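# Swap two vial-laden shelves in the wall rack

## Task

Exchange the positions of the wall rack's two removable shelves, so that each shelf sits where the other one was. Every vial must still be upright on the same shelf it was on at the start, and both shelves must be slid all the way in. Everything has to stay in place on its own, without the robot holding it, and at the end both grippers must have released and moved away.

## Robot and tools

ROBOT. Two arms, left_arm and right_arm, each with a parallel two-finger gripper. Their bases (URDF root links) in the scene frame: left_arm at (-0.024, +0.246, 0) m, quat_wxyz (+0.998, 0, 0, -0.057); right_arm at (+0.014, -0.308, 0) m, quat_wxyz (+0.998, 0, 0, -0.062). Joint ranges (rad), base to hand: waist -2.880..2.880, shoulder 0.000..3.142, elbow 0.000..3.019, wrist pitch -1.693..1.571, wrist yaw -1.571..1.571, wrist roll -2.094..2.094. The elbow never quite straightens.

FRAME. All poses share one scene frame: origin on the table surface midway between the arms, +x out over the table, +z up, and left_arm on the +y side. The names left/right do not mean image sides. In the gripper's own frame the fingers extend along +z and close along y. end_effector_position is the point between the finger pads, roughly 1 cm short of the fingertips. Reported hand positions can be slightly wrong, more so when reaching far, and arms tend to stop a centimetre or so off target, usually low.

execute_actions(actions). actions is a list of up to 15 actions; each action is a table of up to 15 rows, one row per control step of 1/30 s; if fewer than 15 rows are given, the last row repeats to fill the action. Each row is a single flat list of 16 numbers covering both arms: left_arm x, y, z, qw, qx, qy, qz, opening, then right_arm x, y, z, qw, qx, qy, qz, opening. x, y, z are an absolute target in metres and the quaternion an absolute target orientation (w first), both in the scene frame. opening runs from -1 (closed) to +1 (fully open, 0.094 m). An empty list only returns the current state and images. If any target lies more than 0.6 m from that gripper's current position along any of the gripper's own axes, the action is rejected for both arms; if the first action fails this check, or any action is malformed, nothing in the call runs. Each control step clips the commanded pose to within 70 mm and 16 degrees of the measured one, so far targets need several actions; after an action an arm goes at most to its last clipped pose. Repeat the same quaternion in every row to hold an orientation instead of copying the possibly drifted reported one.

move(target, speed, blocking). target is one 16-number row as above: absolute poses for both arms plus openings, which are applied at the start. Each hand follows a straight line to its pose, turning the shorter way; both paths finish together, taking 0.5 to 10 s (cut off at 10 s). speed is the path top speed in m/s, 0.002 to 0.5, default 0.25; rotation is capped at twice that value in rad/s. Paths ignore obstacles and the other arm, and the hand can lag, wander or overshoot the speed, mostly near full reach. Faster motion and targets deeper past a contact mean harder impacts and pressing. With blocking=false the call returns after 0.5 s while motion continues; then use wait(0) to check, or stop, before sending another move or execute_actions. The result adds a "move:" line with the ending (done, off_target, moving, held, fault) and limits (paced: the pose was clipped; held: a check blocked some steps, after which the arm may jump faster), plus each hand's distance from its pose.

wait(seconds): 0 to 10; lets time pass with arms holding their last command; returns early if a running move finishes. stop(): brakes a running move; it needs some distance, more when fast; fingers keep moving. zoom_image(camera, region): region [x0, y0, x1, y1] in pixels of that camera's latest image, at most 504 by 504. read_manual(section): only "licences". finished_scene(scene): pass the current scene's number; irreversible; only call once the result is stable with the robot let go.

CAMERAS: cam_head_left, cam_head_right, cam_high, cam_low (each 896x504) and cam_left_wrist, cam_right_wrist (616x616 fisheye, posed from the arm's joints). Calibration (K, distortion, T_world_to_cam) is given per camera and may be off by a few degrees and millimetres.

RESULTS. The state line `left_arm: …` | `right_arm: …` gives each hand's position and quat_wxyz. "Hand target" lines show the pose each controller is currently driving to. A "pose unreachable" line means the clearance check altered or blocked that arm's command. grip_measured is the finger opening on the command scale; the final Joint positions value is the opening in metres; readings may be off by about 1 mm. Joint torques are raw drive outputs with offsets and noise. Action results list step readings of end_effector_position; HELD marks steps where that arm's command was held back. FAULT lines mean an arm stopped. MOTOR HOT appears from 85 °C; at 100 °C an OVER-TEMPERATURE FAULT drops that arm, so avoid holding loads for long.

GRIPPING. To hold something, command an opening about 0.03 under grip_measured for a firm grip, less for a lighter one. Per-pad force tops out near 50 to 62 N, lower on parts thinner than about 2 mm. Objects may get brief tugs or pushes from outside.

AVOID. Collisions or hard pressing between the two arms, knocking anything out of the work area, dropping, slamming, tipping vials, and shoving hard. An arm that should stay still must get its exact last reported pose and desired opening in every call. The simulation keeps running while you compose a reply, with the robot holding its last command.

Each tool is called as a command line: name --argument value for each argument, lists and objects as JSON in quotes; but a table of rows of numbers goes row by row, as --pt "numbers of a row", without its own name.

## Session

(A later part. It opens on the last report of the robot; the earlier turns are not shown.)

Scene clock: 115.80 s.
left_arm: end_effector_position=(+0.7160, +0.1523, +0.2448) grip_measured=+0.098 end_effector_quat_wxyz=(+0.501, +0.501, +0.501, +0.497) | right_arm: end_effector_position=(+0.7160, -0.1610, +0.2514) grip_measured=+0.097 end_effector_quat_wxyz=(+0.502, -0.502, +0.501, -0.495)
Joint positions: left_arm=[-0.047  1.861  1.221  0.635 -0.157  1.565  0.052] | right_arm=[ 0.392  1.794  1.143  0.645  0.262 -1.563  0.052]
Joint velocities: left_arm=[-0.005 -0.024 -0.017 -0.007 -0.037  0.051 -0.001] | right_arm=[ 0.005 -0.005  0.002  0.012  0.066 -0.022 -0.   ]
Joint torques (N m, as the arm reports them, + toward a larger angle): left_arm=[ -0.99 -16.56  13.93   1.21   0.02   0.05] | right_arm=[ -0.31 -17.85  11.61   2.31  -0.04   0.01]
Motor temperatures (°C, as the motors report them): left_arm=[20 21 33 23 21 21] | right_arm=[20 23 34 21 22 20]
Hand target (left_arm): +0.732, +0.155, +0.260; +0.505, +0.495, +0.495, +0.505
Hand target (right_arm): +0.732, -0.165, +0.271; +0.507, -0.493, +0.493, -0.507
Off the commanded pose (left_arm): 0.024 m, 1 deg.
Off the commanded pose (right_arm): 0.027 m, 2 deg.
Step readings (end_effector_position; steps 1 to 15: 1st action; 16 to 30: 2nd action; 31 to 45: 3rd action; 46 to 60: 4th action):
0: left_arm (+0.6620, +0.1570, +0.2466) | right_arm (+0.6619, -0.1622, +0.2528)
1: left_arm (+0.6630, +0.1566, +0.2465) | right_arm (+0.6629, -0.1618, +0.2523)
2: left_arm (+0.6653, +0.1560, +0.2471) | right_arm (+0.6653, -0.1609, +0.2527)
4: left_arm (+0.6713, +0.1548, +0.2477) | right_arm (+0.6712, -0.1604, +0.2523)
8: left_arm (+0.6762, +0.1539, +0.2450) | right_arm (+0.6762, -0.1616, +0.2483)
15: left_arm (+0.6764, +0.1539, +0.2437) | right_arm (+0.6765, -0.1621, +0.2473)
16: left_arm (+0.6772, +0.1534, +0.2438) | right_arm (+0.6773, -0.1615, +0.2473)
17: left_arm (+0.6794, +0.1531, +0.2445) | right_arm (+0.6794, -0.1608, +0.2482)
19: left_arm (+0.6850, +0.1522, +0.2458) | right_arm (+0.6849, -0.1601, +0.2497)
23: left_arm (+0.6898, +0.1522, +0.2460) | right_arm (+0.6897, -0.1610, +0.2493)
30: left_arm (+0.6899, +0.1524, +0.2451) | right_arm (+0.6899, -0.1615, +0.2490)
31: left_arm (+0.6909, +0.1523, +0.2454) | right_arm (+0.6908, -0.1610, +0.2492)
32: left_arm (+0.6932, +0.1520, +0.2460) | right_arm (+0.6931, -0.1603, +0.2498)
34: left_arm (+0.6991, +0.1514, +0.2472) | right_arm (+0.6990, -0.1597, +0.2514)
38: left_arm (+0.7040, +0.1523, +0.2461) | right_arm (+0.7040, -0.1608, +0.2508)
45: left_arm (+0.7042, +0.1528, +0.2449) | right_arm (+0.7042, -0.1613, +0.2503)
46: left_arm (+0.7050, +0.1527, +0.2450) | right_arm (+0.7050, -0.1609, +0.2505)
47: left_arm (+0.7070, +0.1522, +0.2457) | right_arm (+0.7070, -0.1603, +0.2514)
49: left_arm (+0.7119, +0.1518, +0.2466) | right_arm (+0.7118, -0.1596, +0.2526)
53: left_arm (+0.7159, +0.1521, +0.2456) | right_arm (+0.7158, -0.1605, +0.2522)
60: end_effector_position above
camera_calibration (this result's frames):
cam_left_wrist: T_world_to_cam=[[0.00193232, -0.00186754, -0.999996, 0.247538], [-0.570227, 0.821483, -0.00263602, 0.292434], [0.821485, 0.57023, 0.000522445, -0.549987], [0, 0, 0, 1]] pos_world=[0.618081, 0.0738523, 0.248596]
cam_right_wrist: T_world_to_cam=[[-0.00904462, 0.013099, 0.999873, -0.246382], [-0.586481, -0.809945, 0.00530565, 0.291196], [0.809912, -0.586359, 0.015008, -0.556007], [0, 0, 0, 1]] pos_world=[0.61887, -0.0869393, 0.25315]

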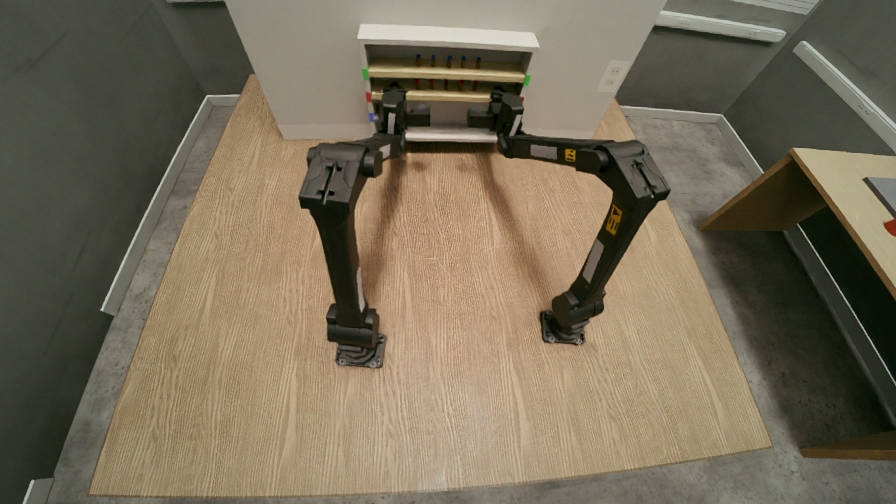

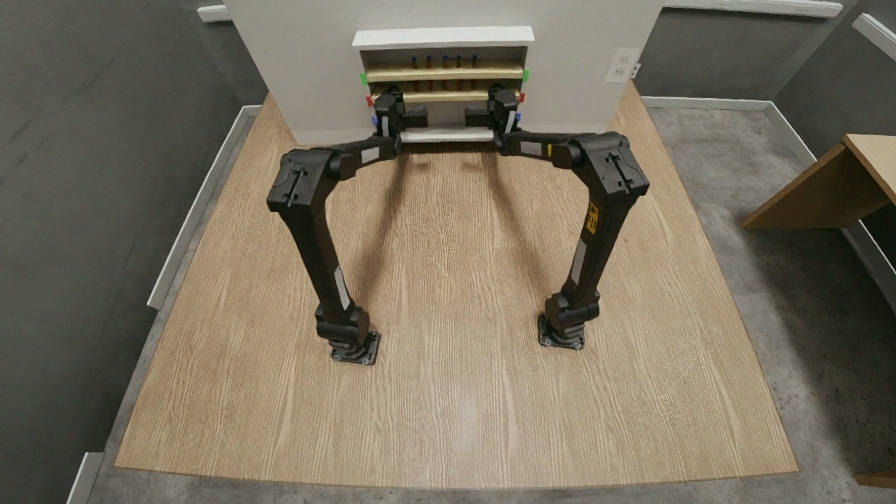

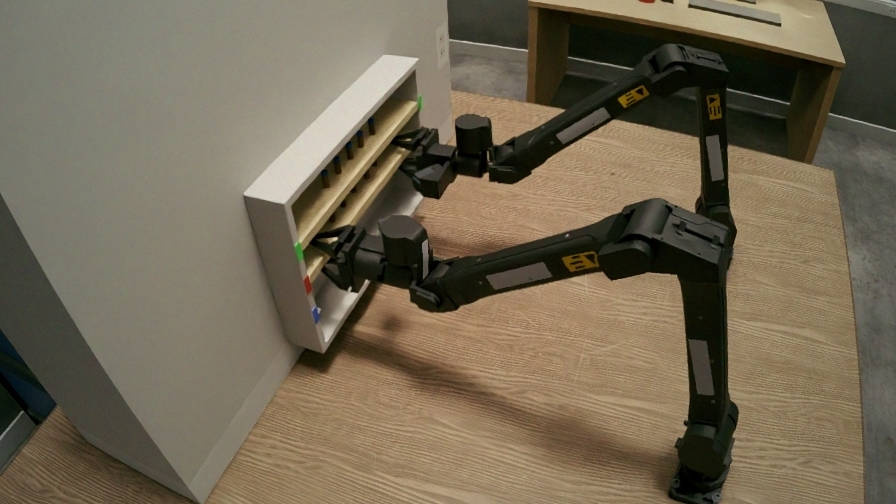

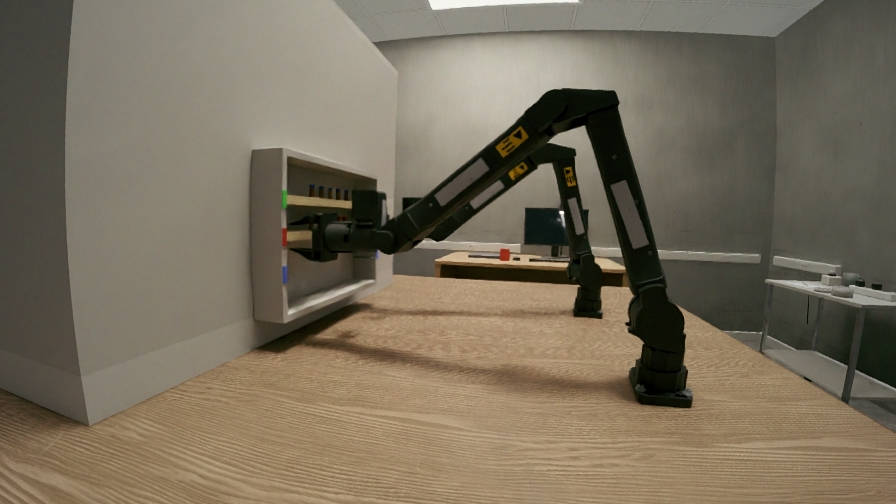

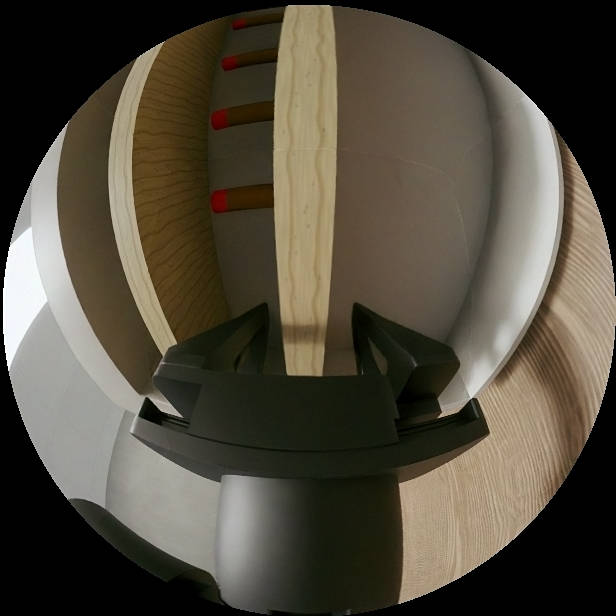

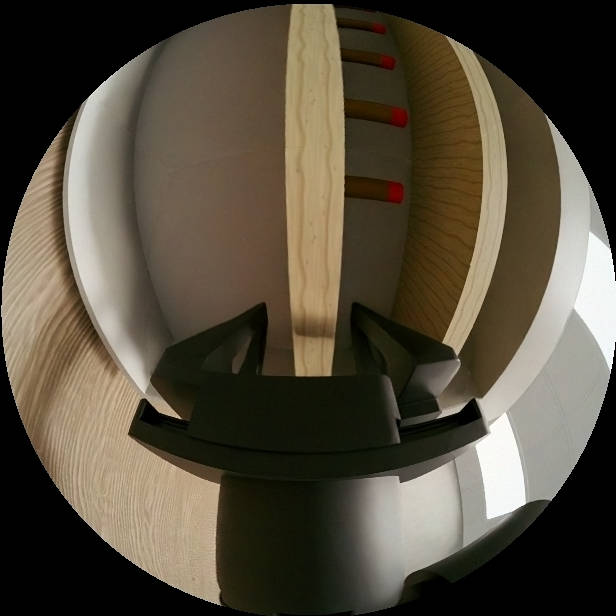

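execute_actions --actions '[[[0.737,0.155,0.2635,0.505,0.495,0.495,0.505,-0.2,0.742,-0.164,0.2745,0.507,-0.493,0.493,-0.507,-0.2]],[[0.737,0.155,0.2635,0.505,0.495,0.495,0.505,-0.45,0.742,-0.164,0.2745,0.507,-0.493,0.493,-0.507,-0.45]]]'

Scene clock: 123.57 s.
left_arm: end_effector_position=(+0.7183, +0.1521, +0.2478) grip_measured=-0.448 end_effector_quat_wxyz=(+0.501, +0.501, +0.501, +0.496) | right_arm: end_effector_position=(+0.7236, -0.1605, +0.2556) grip_measured=-0.447 end_effector_quat_wxyz=(+0.502, -0.502, +0.501, -0.495)
Joint positions: left_arm=[-0.047  1.861  1.231  0.624 -0.156  1.565  0.026] | right_arm=[ 0.389  1.804  1.17   0.628  0.258 -1.564  0.026]
Joint velocities: left_arm=[ 0.005 -0.005 -0.002  0.002 -0.037  0.007 -0.   ] | right_arm=[-0.015 -0.005 -0.002 -0.012  0.007 -0.007 -0.002]
Joint torques (N m, as the arm reports them, + toward a larger angle): left_arm=[ -1.02 -16.55  14.07   1.19   0.03   0.05] | right_arm=[ -0.21 -18.11  11.78   2.24  -0.02   0.01]
Motor temperatures (°C, as the motors report them): left_arm=[20 22 34 23 21 21] | right_arm=[20 23 35 21 22 20]
Hand target (left_arm): +0.735, +0.155, +0.264; +0.505, +0.495, +0.495, +0.505
Hand target (right_arm): +0.740, -0.165, +0.275; +0.507, -0.493, +0.493, -0.507
Off the commanded pose (left_arm): 0.025 m, 1 deg.
Off the commanded pose (right_arm): 0.027 m, 2 deg.
Step readings (end_effector_position; steps 1 to 15: 1st action; 16 to 30: 2nd action):
0: left_arm (+0.7160, +0.1523, +0.2448) | right_arm (+0.7160, -0.1610, +0.2514)
1: left_arm (+0.7162, +0.1522, +0.2447) | right_arm (+0.7165, -0.1608, +0.2514)
2: left_arm (+0.7165, +0.1521, +0.2447) | right_arm (+0.7177, -0.1603, +0.2517)
4: left_arm (+0.7172, +0.1520, +0.2455) | right_arm (+0.7208, -0.1599, +0.2531)
8: left_arm (+0.7182, +0.1521, +0.2475) | right_arm (+0.7234, -0.1603, +0.2558)
15: left_arm (+0.7183, +0.1521, +0.2478) | right_arm (+0.7235, -0.1605, +0.2559)
16: left_arm (+0.7183, +0.1521, +0.2478) | right_arm (+0.7235, -0.1605, +0.2559)
17: left_arm (+0.7183, +0.1521, +0.2478) | right_arm (+0.7235, -0.1605, +0.2559)
19: left_arm (+0.7183, +0.1521, +0.2478) | right_arm (+0.7236, -0.1605, +0.2556)
23: left_arm (+0.7183, +0.1521, +0.2478) | right_arm (+0.7236, -0.1605, +0.2556)
30: end_effector_position above
camera_calibration (this result's frames):
cam_left_wrist: T_world_to_cam=[[0.00117794, -0.00174961, -0.999998, 0.25104], [-0.569916, 0.8217, -0.00210898, 0.293568], [0.821702, 0.569917, -0.0000292168, -0.551753], [0, 0, 0, 1]] pos_world=[0.62039, 0.0736682, 0.251643]
cam_right_wrist: T_world_to_cam=[[-0.0101548, 0.0131483, 0.999862, -0.249696], [-0.585867, -0.810394, 0.00470653, 0.295619], [0.810344, -0.585738, 0.0159325, -0.562384], [0, 0, 0, 1]] pos_world=[0.626383, -0.0865589, 0.25723]

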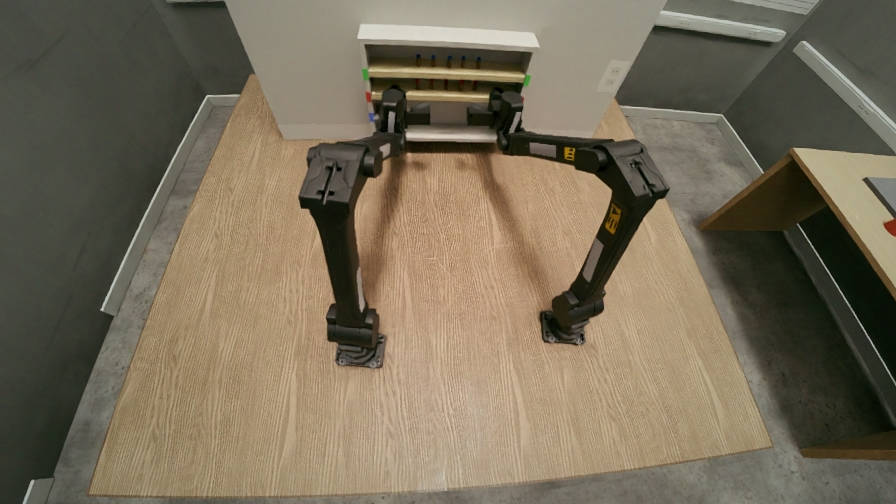

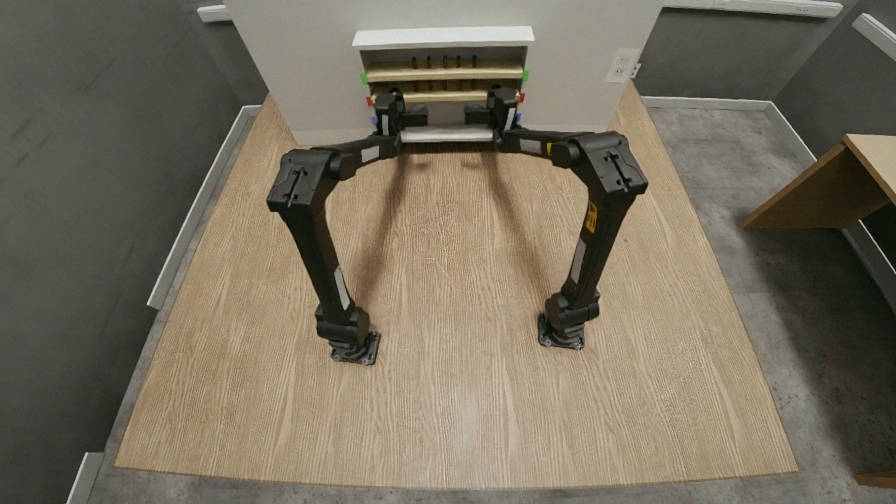

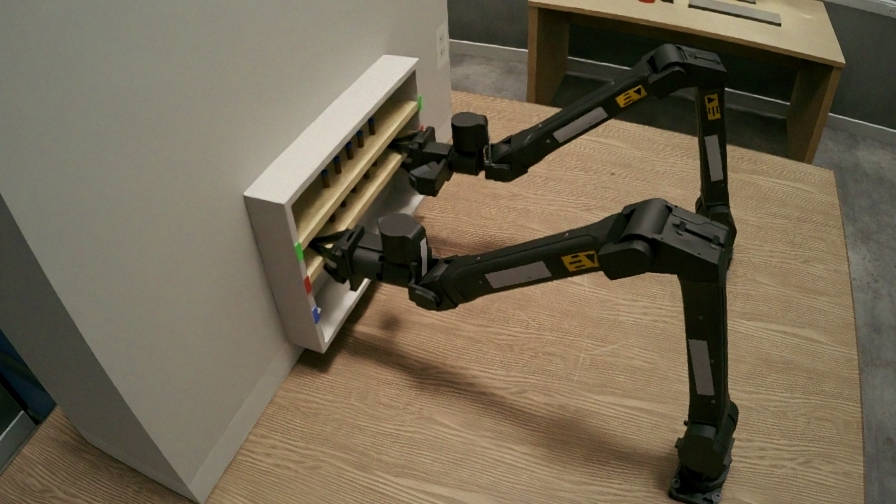

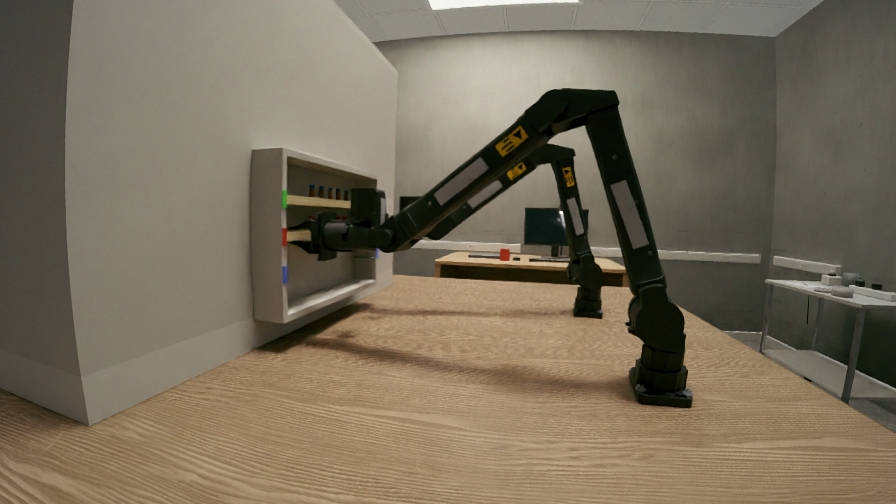

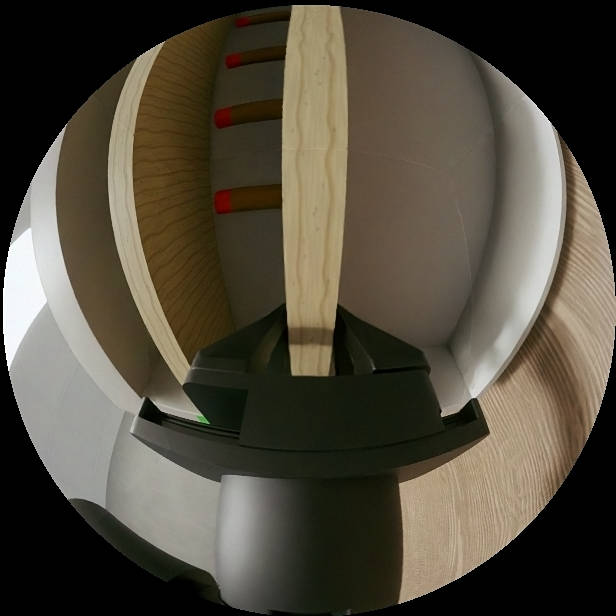

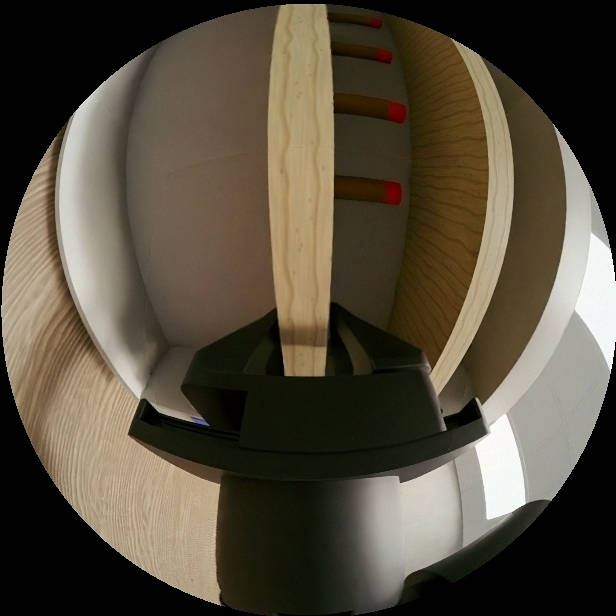

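execute_actions --actions '[[[0.737,0.155,0.2635,0.505,0.495,0.495,0.505,-0.47,0.742,-0.164,0.2745,0.507,-0.493,0.493,-0.507,-0.47],[0.737,0.155,0.2635,0.505,0.495,0.495,0.505,-0.49,0.742,-0.164,0.2745,0.507,-0.493,0.493,-0.507,-0.49],[0.737,0.155,0.2635,0.505,0.495,0.495,0.505,-0.51,0.742,-0.164,0.2745,0.507,-0.493,0.493,-0.507,-0.51],[0.737,0.155,0.2635,0.505,0.495,0.495,0.505,-0.53,0.742,-0.164,0.2745,0.507,-0.493,0.493,-0.507,-0.53],[0.737,0.155,0.2635,0.505,0.495,0.495,0.505,-0.55,0.742,-0.164,0.2745,0.507,-0.493,0.493,-0.507,-0.55],[0.737,0.155,0.2635,0.505,0.495,0.495,0.505,-0.57,0.742,-0.164,0.2745,0.507,-0.493,0.493,-0.507,-0.57],[0.737,0.155,0.2635,0.505,0.495,0.495,0.505,-0.59,0.742,-0.164,0.2745,0.507,-0.493,0.493,-0.507,-0.59],[0.737,0.155,0.2635,0.505,0.495,0.495,0.505,-0.61,0.742,-0.164,0.2745,0.507,-0.493,0.493,-0.507,-0.61],[0.737,0.155,0.2635,0.505,0.495,0.495,0.505,-0.63,0.742,-0.164,0.2745,0.507,-0.493,0.493,-0.507,-0.63]]]'

Scene clock: 138.93 s.
left_arm: end_effector_position=(+0.7185, +0.1520, +0.2482) grip_measured=-0.623 end_effector_quat_wxyz=(+0.500, +0.502, +0.500, +0.498) | right_arm: end_effector_position=(+0.7238, -0.1605, +0.2546) grip_measured=-0.620 end_effector_quat_wxyz=(+0.501, -0.503, +0.501, -0.496)
Joint positions: left_arm=[-0.047  1.861  1.232  0.624 -0.156  1.569  0.018] | right_arm=[ 0.389  1.805  1.17   0.627  0.258 -1.566  0.018]
Joint velocities: left_arm=[ 0.005  0.005 -0.007  0.012  0.007  0.022 -0.   ] | right_arm=[-0.005 -0.005  0.002  0.002 -0.051  0.051  0.   ]
Joint torques (N m, as the arm reports them, + toward a larger angle): left_arm=[ -1.04 -16.42  14.01   1.14   0.04   0.  ] | right_arm=[ -0.45 -18.29  11.82   2.4    0.     0.05]
Motor temperatures (°C, as the motors report them): left_arm=[20 22 35 23 21 21] | right_arm=[20 23 36 21 22 20]
Hand target (left_arm): +0.735, +0.155, +0.264; +0.505, +0.495, +0.495, +0.505
Hand target (right_arm): +0.740, -0.165, +0.275; +0.507, -0.493, +0.493, -0.507
Off the commanded pose (left_arm): 0.024 m, 1 deg.
Off the commanded pose (right_arm): 0.027 m, 2 deg.
Step readings (end_effector_position):
0: left_arm (+0.7183, +0.1521, +0.2478) | right_arm (+0.7236, -0.1605, +0.2556)
1: left_arm (+0.7183, +0.1520, +0.2478) | right_arm (+0.7236, -0.1605, +0.2556)
2: left_arm (+0.7183, +0.1520, +0.2478) | right_arm (+0.7236, -0.1605, +0.2556)
4: left_arm (+0.7183, +0.1520, +0.2478) | right_arm (+0.7236, -0.1605, +0.2556)
8: left_arm (+0.7183, +0.1520, +0.2478) | right_arm (+0.7237, -0.1605, +0.2547)
15: end_effector_position above
camera_calibration (this result's frames):
cam_left_wrist: T_world_to_cam=[[0.00194949, 0.00232231, -0.999995, 0.250288], [-0.569586, 0.821931, 0.000798384, 0.292748], [0.821929, 0.569582, 0.0029251, -0.552685], [0, 0, 0, 1]] pos_world=[0.620526, 0.0735995, 0.25167]
cam_right_wrist: T_world_to_cam=[[-0.00796716, 0.0164195, 0.999833, -0.249785], [-0.585838, -0.810382, 0.00864001, 0.29478], [0.810389, -0.585672, 0.0160756, -0.56257], [0, 0, 0, 1]] pos_world=[0.626604, -0.0864956, 0.25624]

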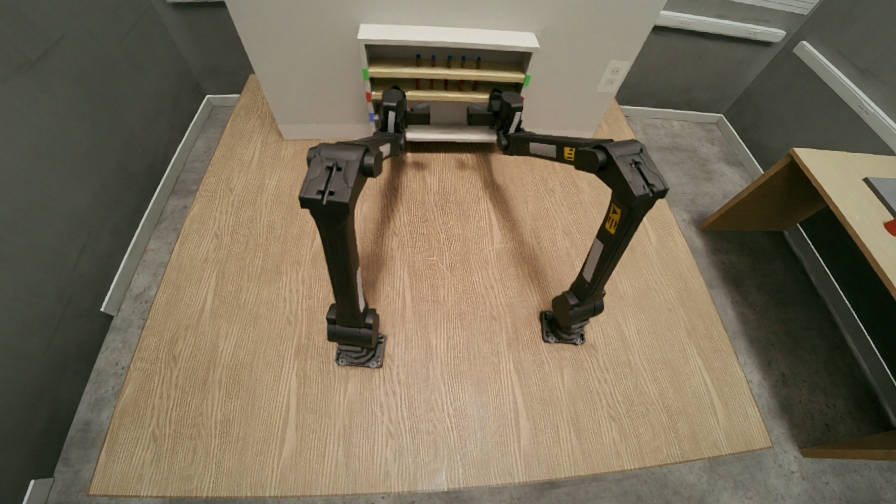

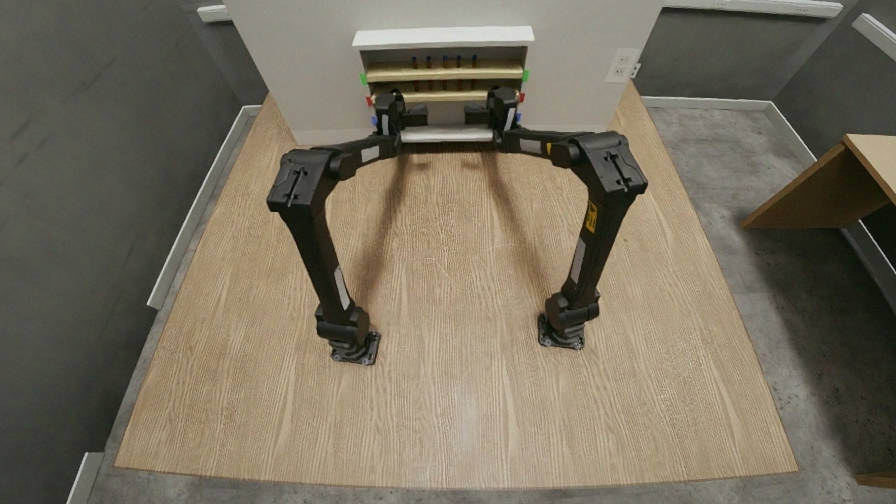

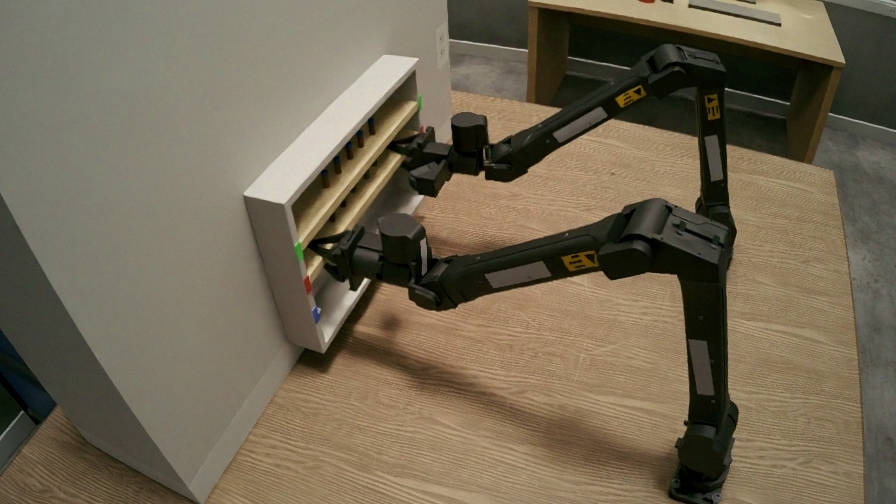

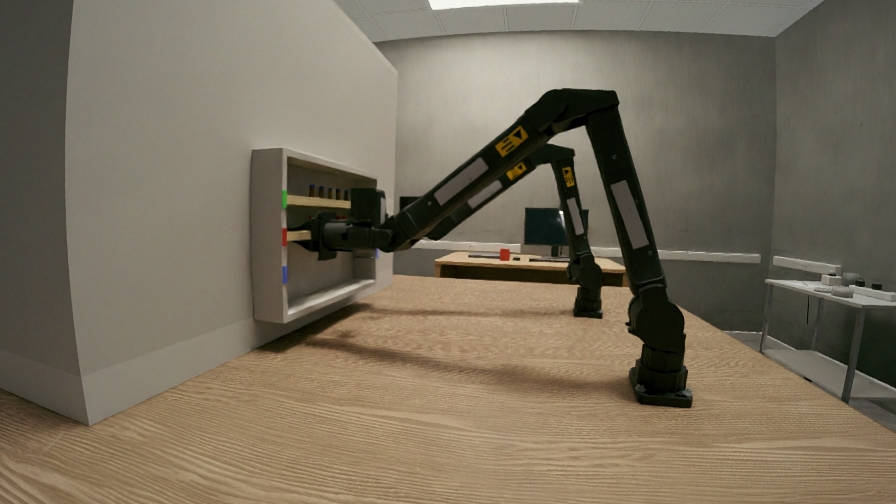

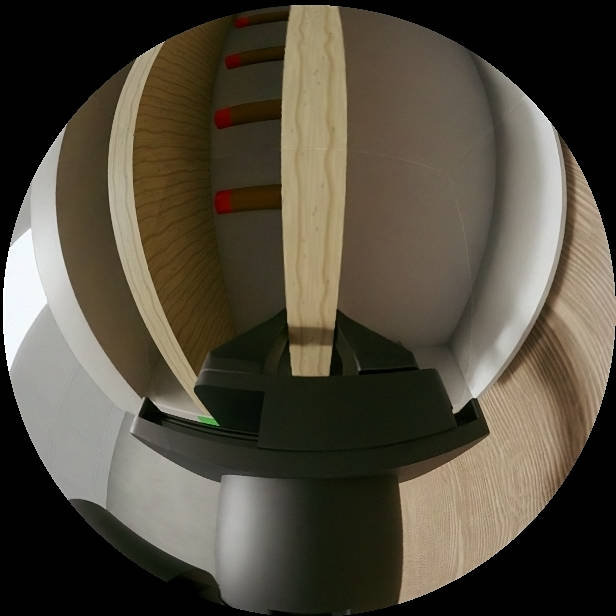

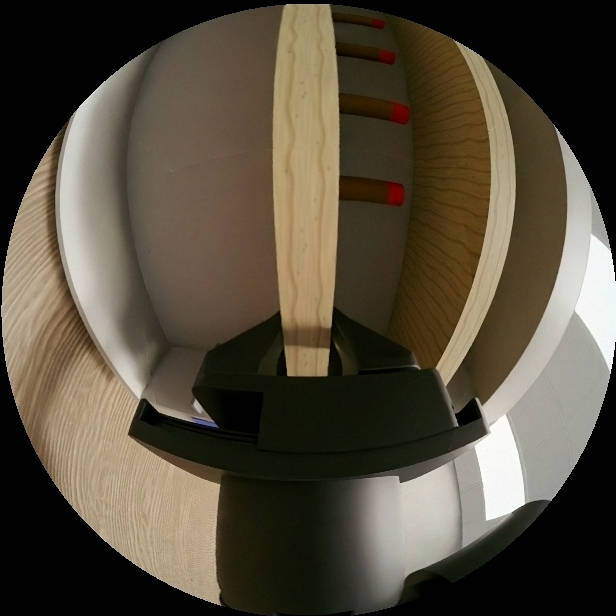

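execute_actions --actions '[[[0.73,0.153,0.2635,0.505,0.495,0.495,0.505,-0.66,0.735,-0.162,0.273,0.507,-0.493,0.493,-0.507,-0.66]],[[0.722,0.152,0.262,0.505,0.495,0.495,0.505,-0.66,0.727,-0.16,0.271,0.507,-0.493,0.493,-0.507,-0.66]],[[0.715,0.151,0.261,0.505,0.495,0.495,0.505,-0.66,0.72,-0.159,0.27,0.507,-0.493,0.493,-0.507,-0.66]]]'

Scene clock: 152.87 s.
left_arm: end_effector_position=(+0.7185, +0.1521, +0.2482) grip_measured=-0.642 end_effector_quat_wxyz=(+0.500, +0.502, +0.500, +0.498) | right_arm: end_effector_position=(+0.7237, -0.1607, +0.2554) grip_measured=-0.636 end_effector_quat_wxyz=(+0.500, -0.502, +0.501, -0.497)
Joint positions: left_arm=[-0.047  1.861  1.232  0.624 -0.158  1.57   0.017] | right_arm=[ 0.39   1.805  1.17   0.63   0.263 -1.568  0.017]
Joint velocities: left_arm=[ 0.005 -0.015  0.007  0.007 -0.095 -0.022  0.001] | right_arm=[-0.015 -0.005 -0.002 -0.022  0.037 -0.037 -0.001]
Joint torques (N m, as the arm reports them, + toward a larger angle): left_arm=[ -1.74 -19.49   8.65   2.35  -0.45  -0.01] | right_arm=[  0.92 -21.39   7.33   3.53   0.67   0.06]
Motor temperatures (°C, as the motors report them): left_arm=[20 22 35 23 21 21] | right_arm=[20 23 36 21 22 20]
Hand target (left_arm): +0.715, +0.151, +0.261; +0.505, +0.495, +0.495, +0.505
Hand target (right_arm): +0.720, -0.159, +0.270; +0.507, -0.493, +0.493, -0.507
Off the commanded pose (left_arm): 0.013 m, 1 deg.
Off the commanded pose (right_arm): 0.015 m, 2 deg.
Step readings (end_effector_position; steps 1 to 15: 1st action; 16 to 30: 2nd action; 31 to 45: 3rd action):
0: left_arm (+0.7185, +0.1520, +0.2482) | right_arm (+0.7238, -0.1605, +0.2546)
1: left_arm (+0.7185, +0.1520, +0.2482) | right_arm (+0.7238, -0.1605, +0.2546)
2: left_arm (+0.7185, +0.1520, +0.2482) | right_arm (+0.7238, -0.1605, +0.2546)
4: left_arm (+0.7185, +0.1520, +0.2482) | right_arm (+0.7238, -0.1605, +0.2546)
8: left_arm (+0.7185, +0.1520, +0.2482) | right_arm (+0.7238, -0.1605, +0.2546)
15: left_arm (+0.7185, +0.1520, +0.2482) | right_arm (+0.7238, -0.1605, +0.2546)
16: left_arm (+0.7185, +0.1521, +0.2482) | right_arm (+0.7238, -0.1607, +0.2547)
17: left_arm (+0.7185, +0.1521, +0.2482) | right_arm (+0.7238, -0.1608, +0.2548)
19: left_arm (+0.7185, +0.1521, +0.2482) | right_arm (+0.7238, -0.1608, +0.2548)
23: left_arm (+0.7185, +0.1521, +0.2482) | right_arm (+0.7238, -0.1608, +0.2548)
30: left_arm (+0.7185, +0.1521, +0.2482) | right_arm (+0.7238, -0.1608, +0.2548)
31: left_arm (+0.7185, +0.1522, +0.2482) | right_arm (+0.7238, -0.1607, +0.2551)
32: left_arm (+0.7185, +0.1521, +0.2482) | right_arm (+0.7237, -0.1606, +0.2554)
34: left_arm (+0.7185, +0.1521, +0.2482) | right_arm (+0.7237, -0.1607, +0.2554)
38: left_arm (+0.7185, +0.1521, +0.2482) | right_arm (+0.7237, -0.1607, +0.2554)
45: end_effector_position above
camera_calibration (this result's frames):
cam_left_wrist: T_world_to_cam=[[0.00194763, 0.00271705, -0.999994, 0.250229], [-0.571151, 0.820844, 0.00111789, 0.293849], [0.820842, 0.571146, 0.00315055, -0.552233], [0, 0, 0, 1]] pos_world=[0.620641, 0.0735217, 0.251639]
cam_right_wrist: T_world_to_cam=[[-0.0108629, 0.0172053, 0.999793, -0.248283], [-0.588942, -0.808141, 0.00750825, 0.297411], [0.808102, -0.588738, 0.0189117, -0.562204], [0, 0, 0, 1]] pos_world=[0.626779, -0.0863691, 0.256631]

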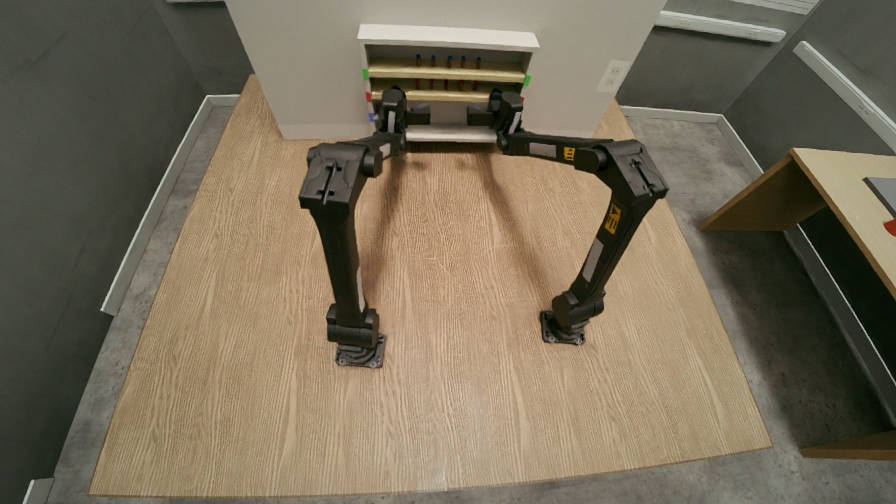

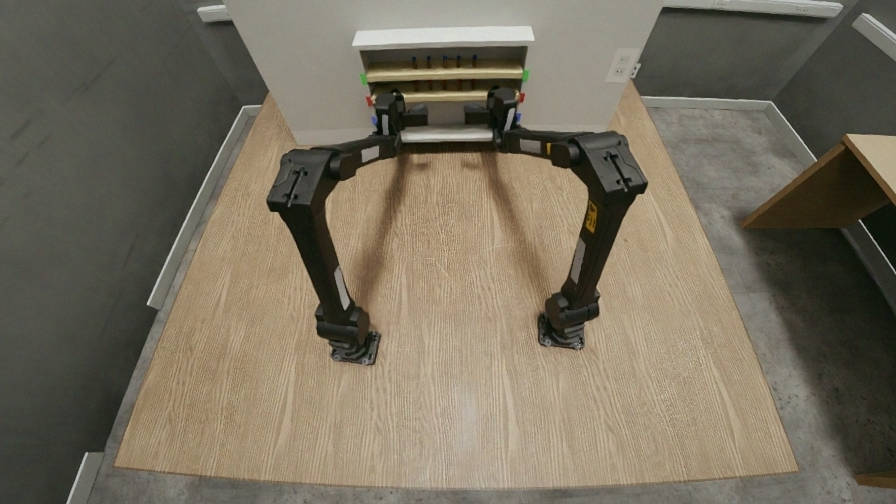

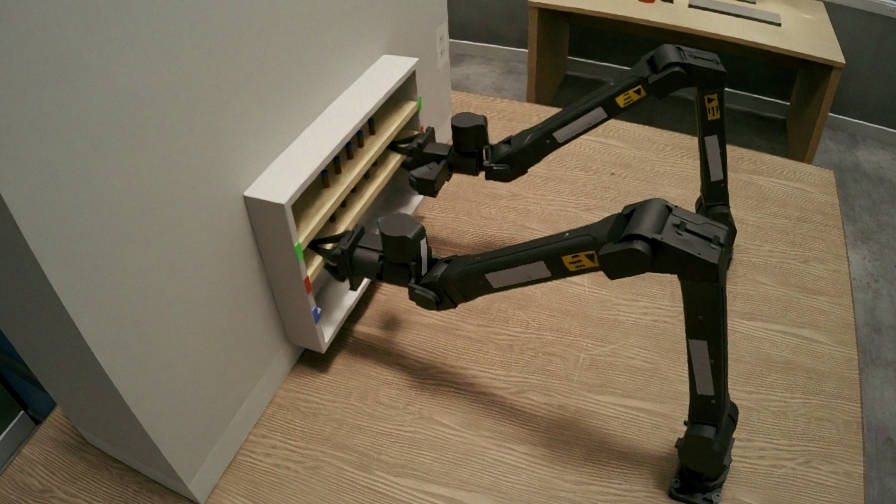

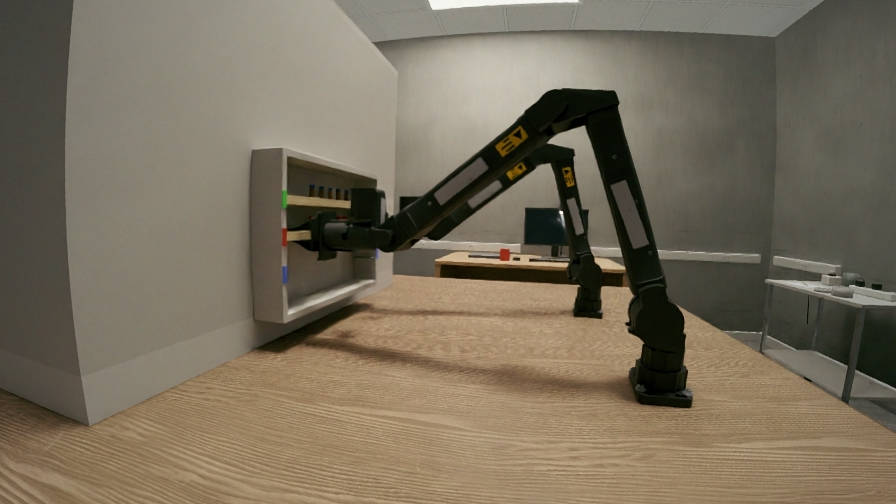

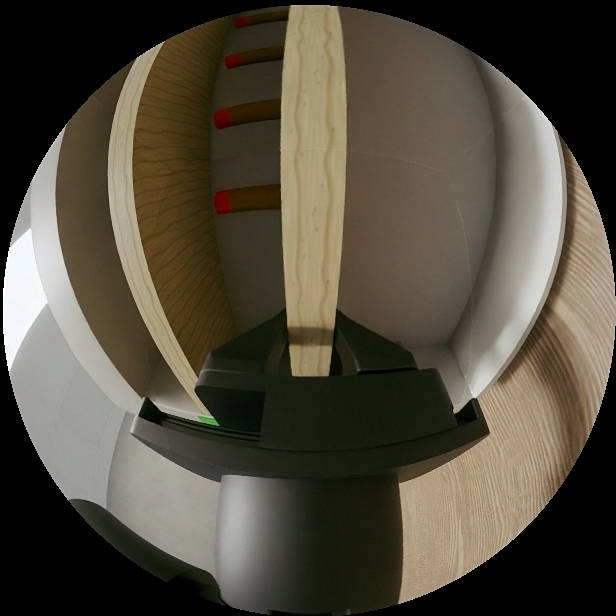

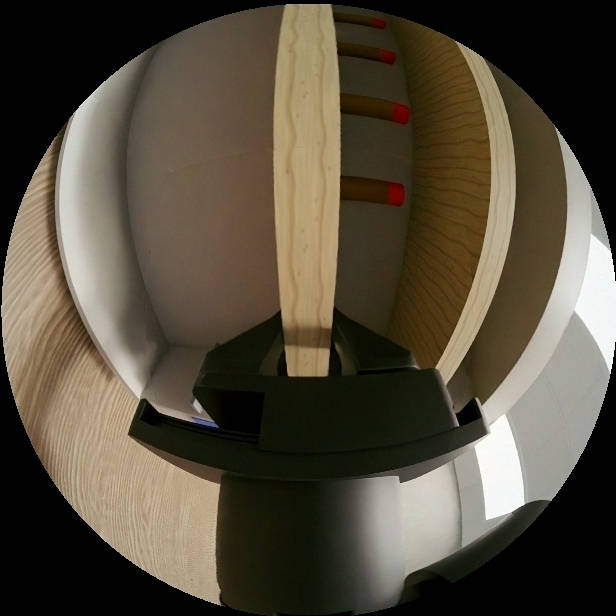

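execute_actions --actions '[[[0.714,0.151,0.269,0.508,0.492,0.492,0.508,-0.68,0.72,-0.159,0.278,0.509,-0.491,0.491,-0.509,-0.68]],[[0.713,0.151,0.277,0.511,0.489,0.489,0.511,-0.68,0.719,-0.159,0.286,0.512,-0.488,0.488,-0.512,-0.68]]]'

Scene clock: 161.80 s.
left_arm: end_effector_position=(+0.7184, +0.1522, +0.2485) grip_measured=-0.642 end_effector_quat_wxyz=(+0.500, +0.502, +0.500, +0.499) | right_arm: end_effector_position=(+0.7235, -0.1607, +0.2564) grip_measured=-0.636 end_effector_quat_wxyz=(+0.500, -0.501, +0.500, -0.498)
Joint positions: left_arm=[-0.047  1.86   1.232  0.624 -0.158  1.57   0.017] | right_arm=[ 0.39   1.803  1.17   0.63   0.264 -1.57   0.017]
Joint velocities: left_arm=[-0.015 -0.015  0.002 -0.012 -0.066  0.022 -0.001] | right_arm=[ 0.024 -0.005  0.007 -0.007 -0.066 -0.095 -0.001]
Joint torques (N m, as the arm reports them, + toward a larger angle): left_arm=[ -1.83 -21.06   8.89   2.45  -0.46   0.04] | right_arm=[  0.98 -23.18   7.87   3.33   0.63   0.04]
Motor temperatures (°C, as the motors report them): left_arm=[20 23 33 23 21 21] | right_arm=[20 24 34 21 22 20]
Hand target (left_arm): +0.713, +0.151, +0.277; +0.511, +0.489, +0.489, +0.511
Hand target (right_arm): +0.719, -0.159, +0.285; +0.512, -0.488, +0.488, -0.512
Off the commanded pose (left_arm): 0.029 m, 3 deg.
Off the commanded pose (right_arm): 0.030 m, 3 deg.
Step readings (end_effector_position; steps 1 to 15: 1st action; 16 to 30: 2nd action):
0: left_arm (+0.7185, +0.1521, +0.2482) | right_arm (+0.7237, -0.1607, +0.2554)
1: left_arm (+0.7185, +0.1521, +0.2482) | right_arm (+0.7237, -0.1607, +0.2554)
2: left_arm (+0.7185, +0.1521, +0.2482) | right_arm (+0.7237, -0.1607, +0.2554)
4: left_arm (+0.7185, +0.1521, +0.2482) | right_arm (+0.7237, -0.1607, +0.2554)
8: left_arm (+0.7185, +0.1521, +0.2482) | right_arm (+0.7237, -0.1607, +0.2554)
15: left_arm (+0.7185, +0.1521, +0.2482) | right_arm (+0.7237, -0.1607, +0.2554)
16: left_arm (+0.7185, +0.1521, +0.2482) | right_arm (+0.7236, -0.1607, +0.2559)
17: left_arm (+0.7184, +0.1522, +0.2485) | right_arm (+0.7236, -0.1608, +0.2562)
19: left_arm (+0.7184, +0.1522, +0.2485) | right_arm (+0.7235, -0.1607, +0.2564)
23: left_arm (+0.7184, +0.1522, +0.2485) | right_arm (+0.7235, -0.1607, +0.2564)
30: end_effector_position above
camera_calibration (this result's frames):
cam_left_wrist: T_world_to_cam=[[0.00232519, 0.00342125, -0.999991, 0.250127], [-0.571463, 0.820627, 0.00147882, 0.29393], [0.820625, 0.571454, 0.00386323, -0.552307], [0, 0, 0, 1]] pos_world=[0.620625, 0.073555, 0.251824]
cam_right_wrist: T_world_to_cam=[[-0.0123284, 0.018723, 0.999749, -0.248041], [-0.589564, -0.807684, 0.00785583, 0.297715], [0.807628, -0.589319, 0.0209958, -0.5623], [0, 0, 0, 1]] pos_world=[0.626593, -0.0862705, 0.257446]

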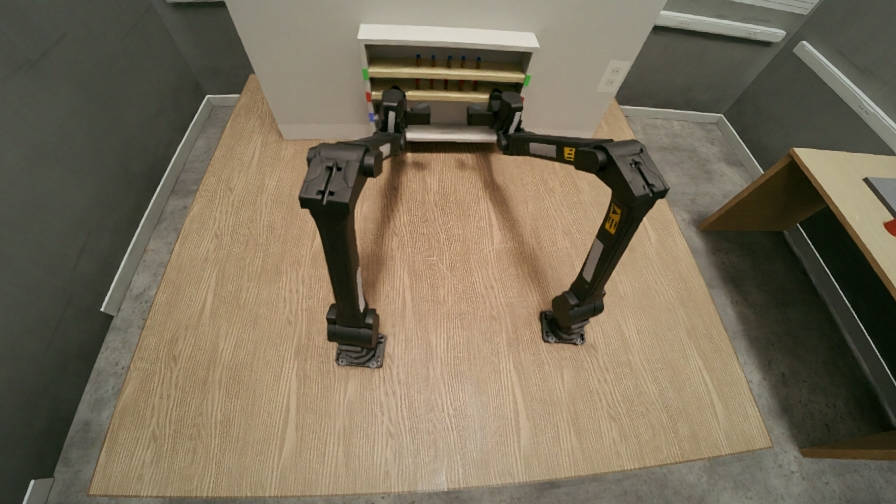

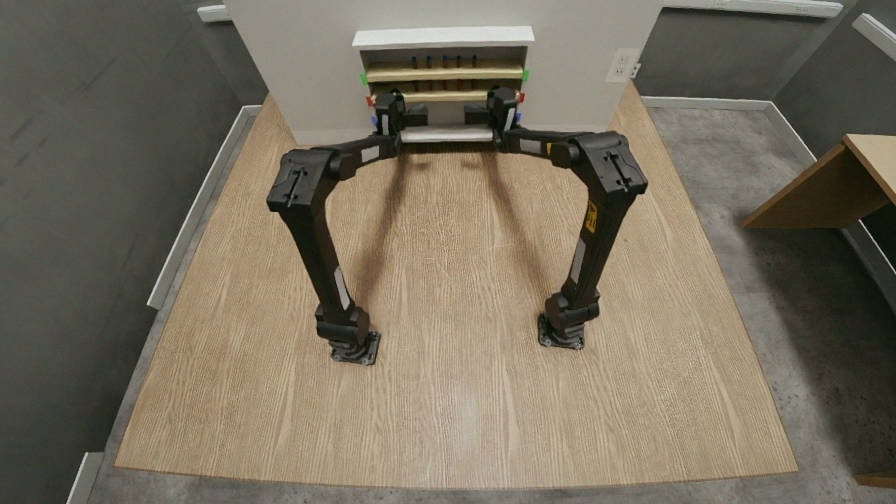

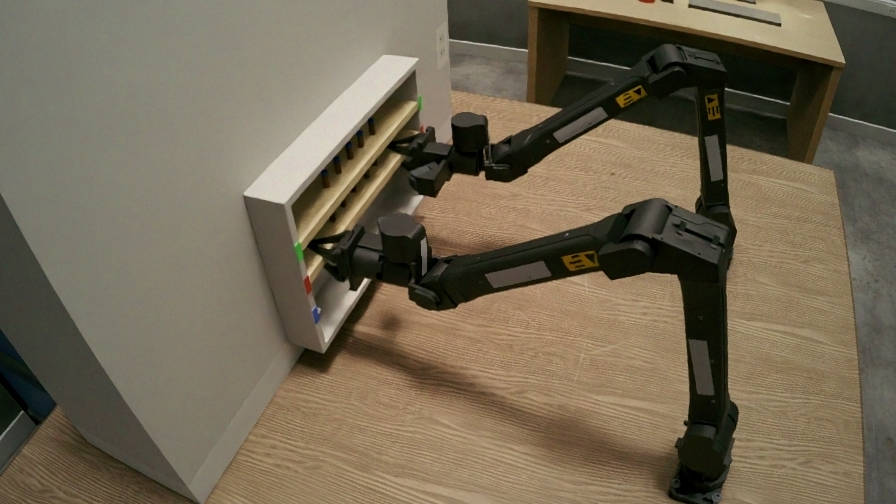

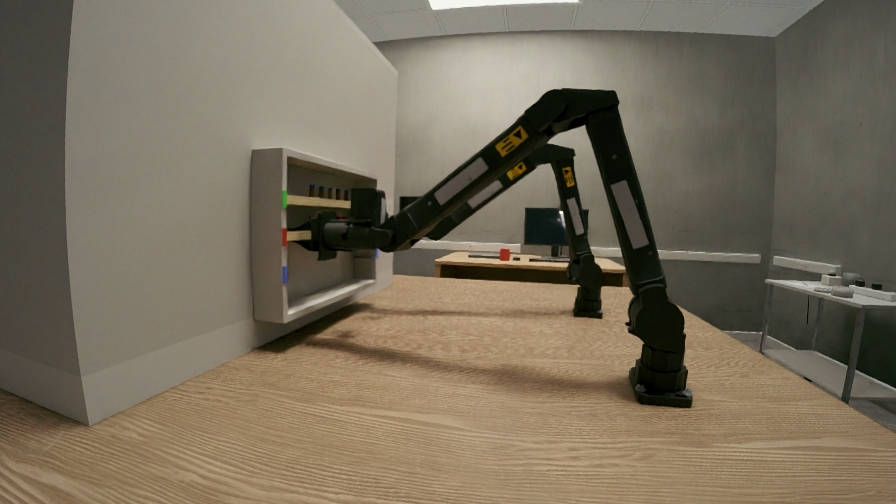

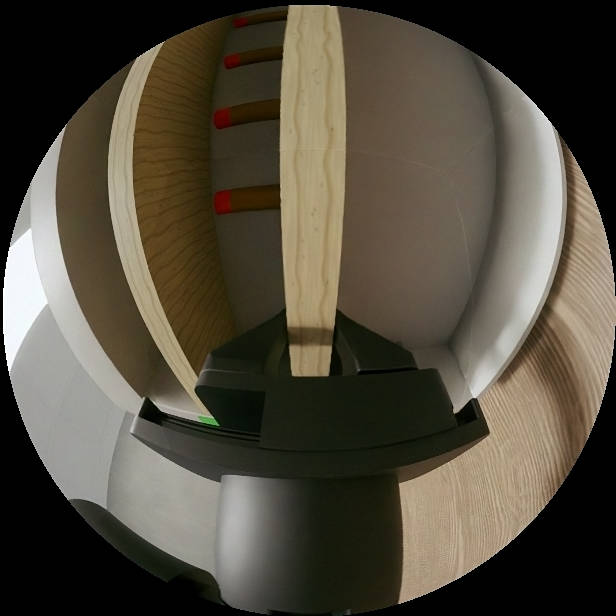

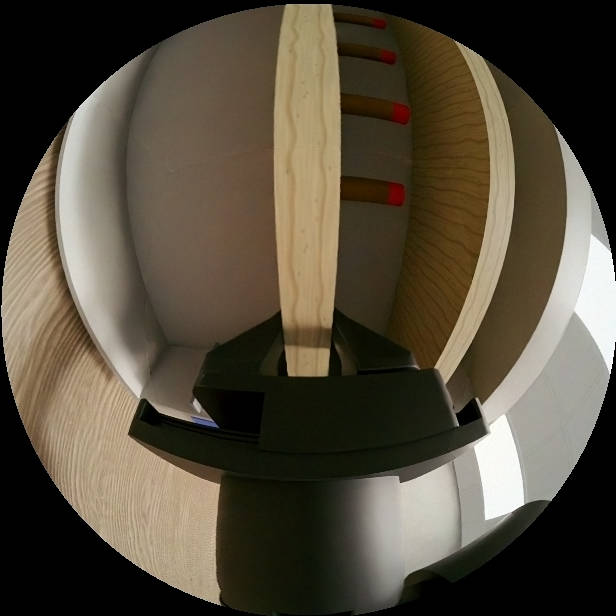

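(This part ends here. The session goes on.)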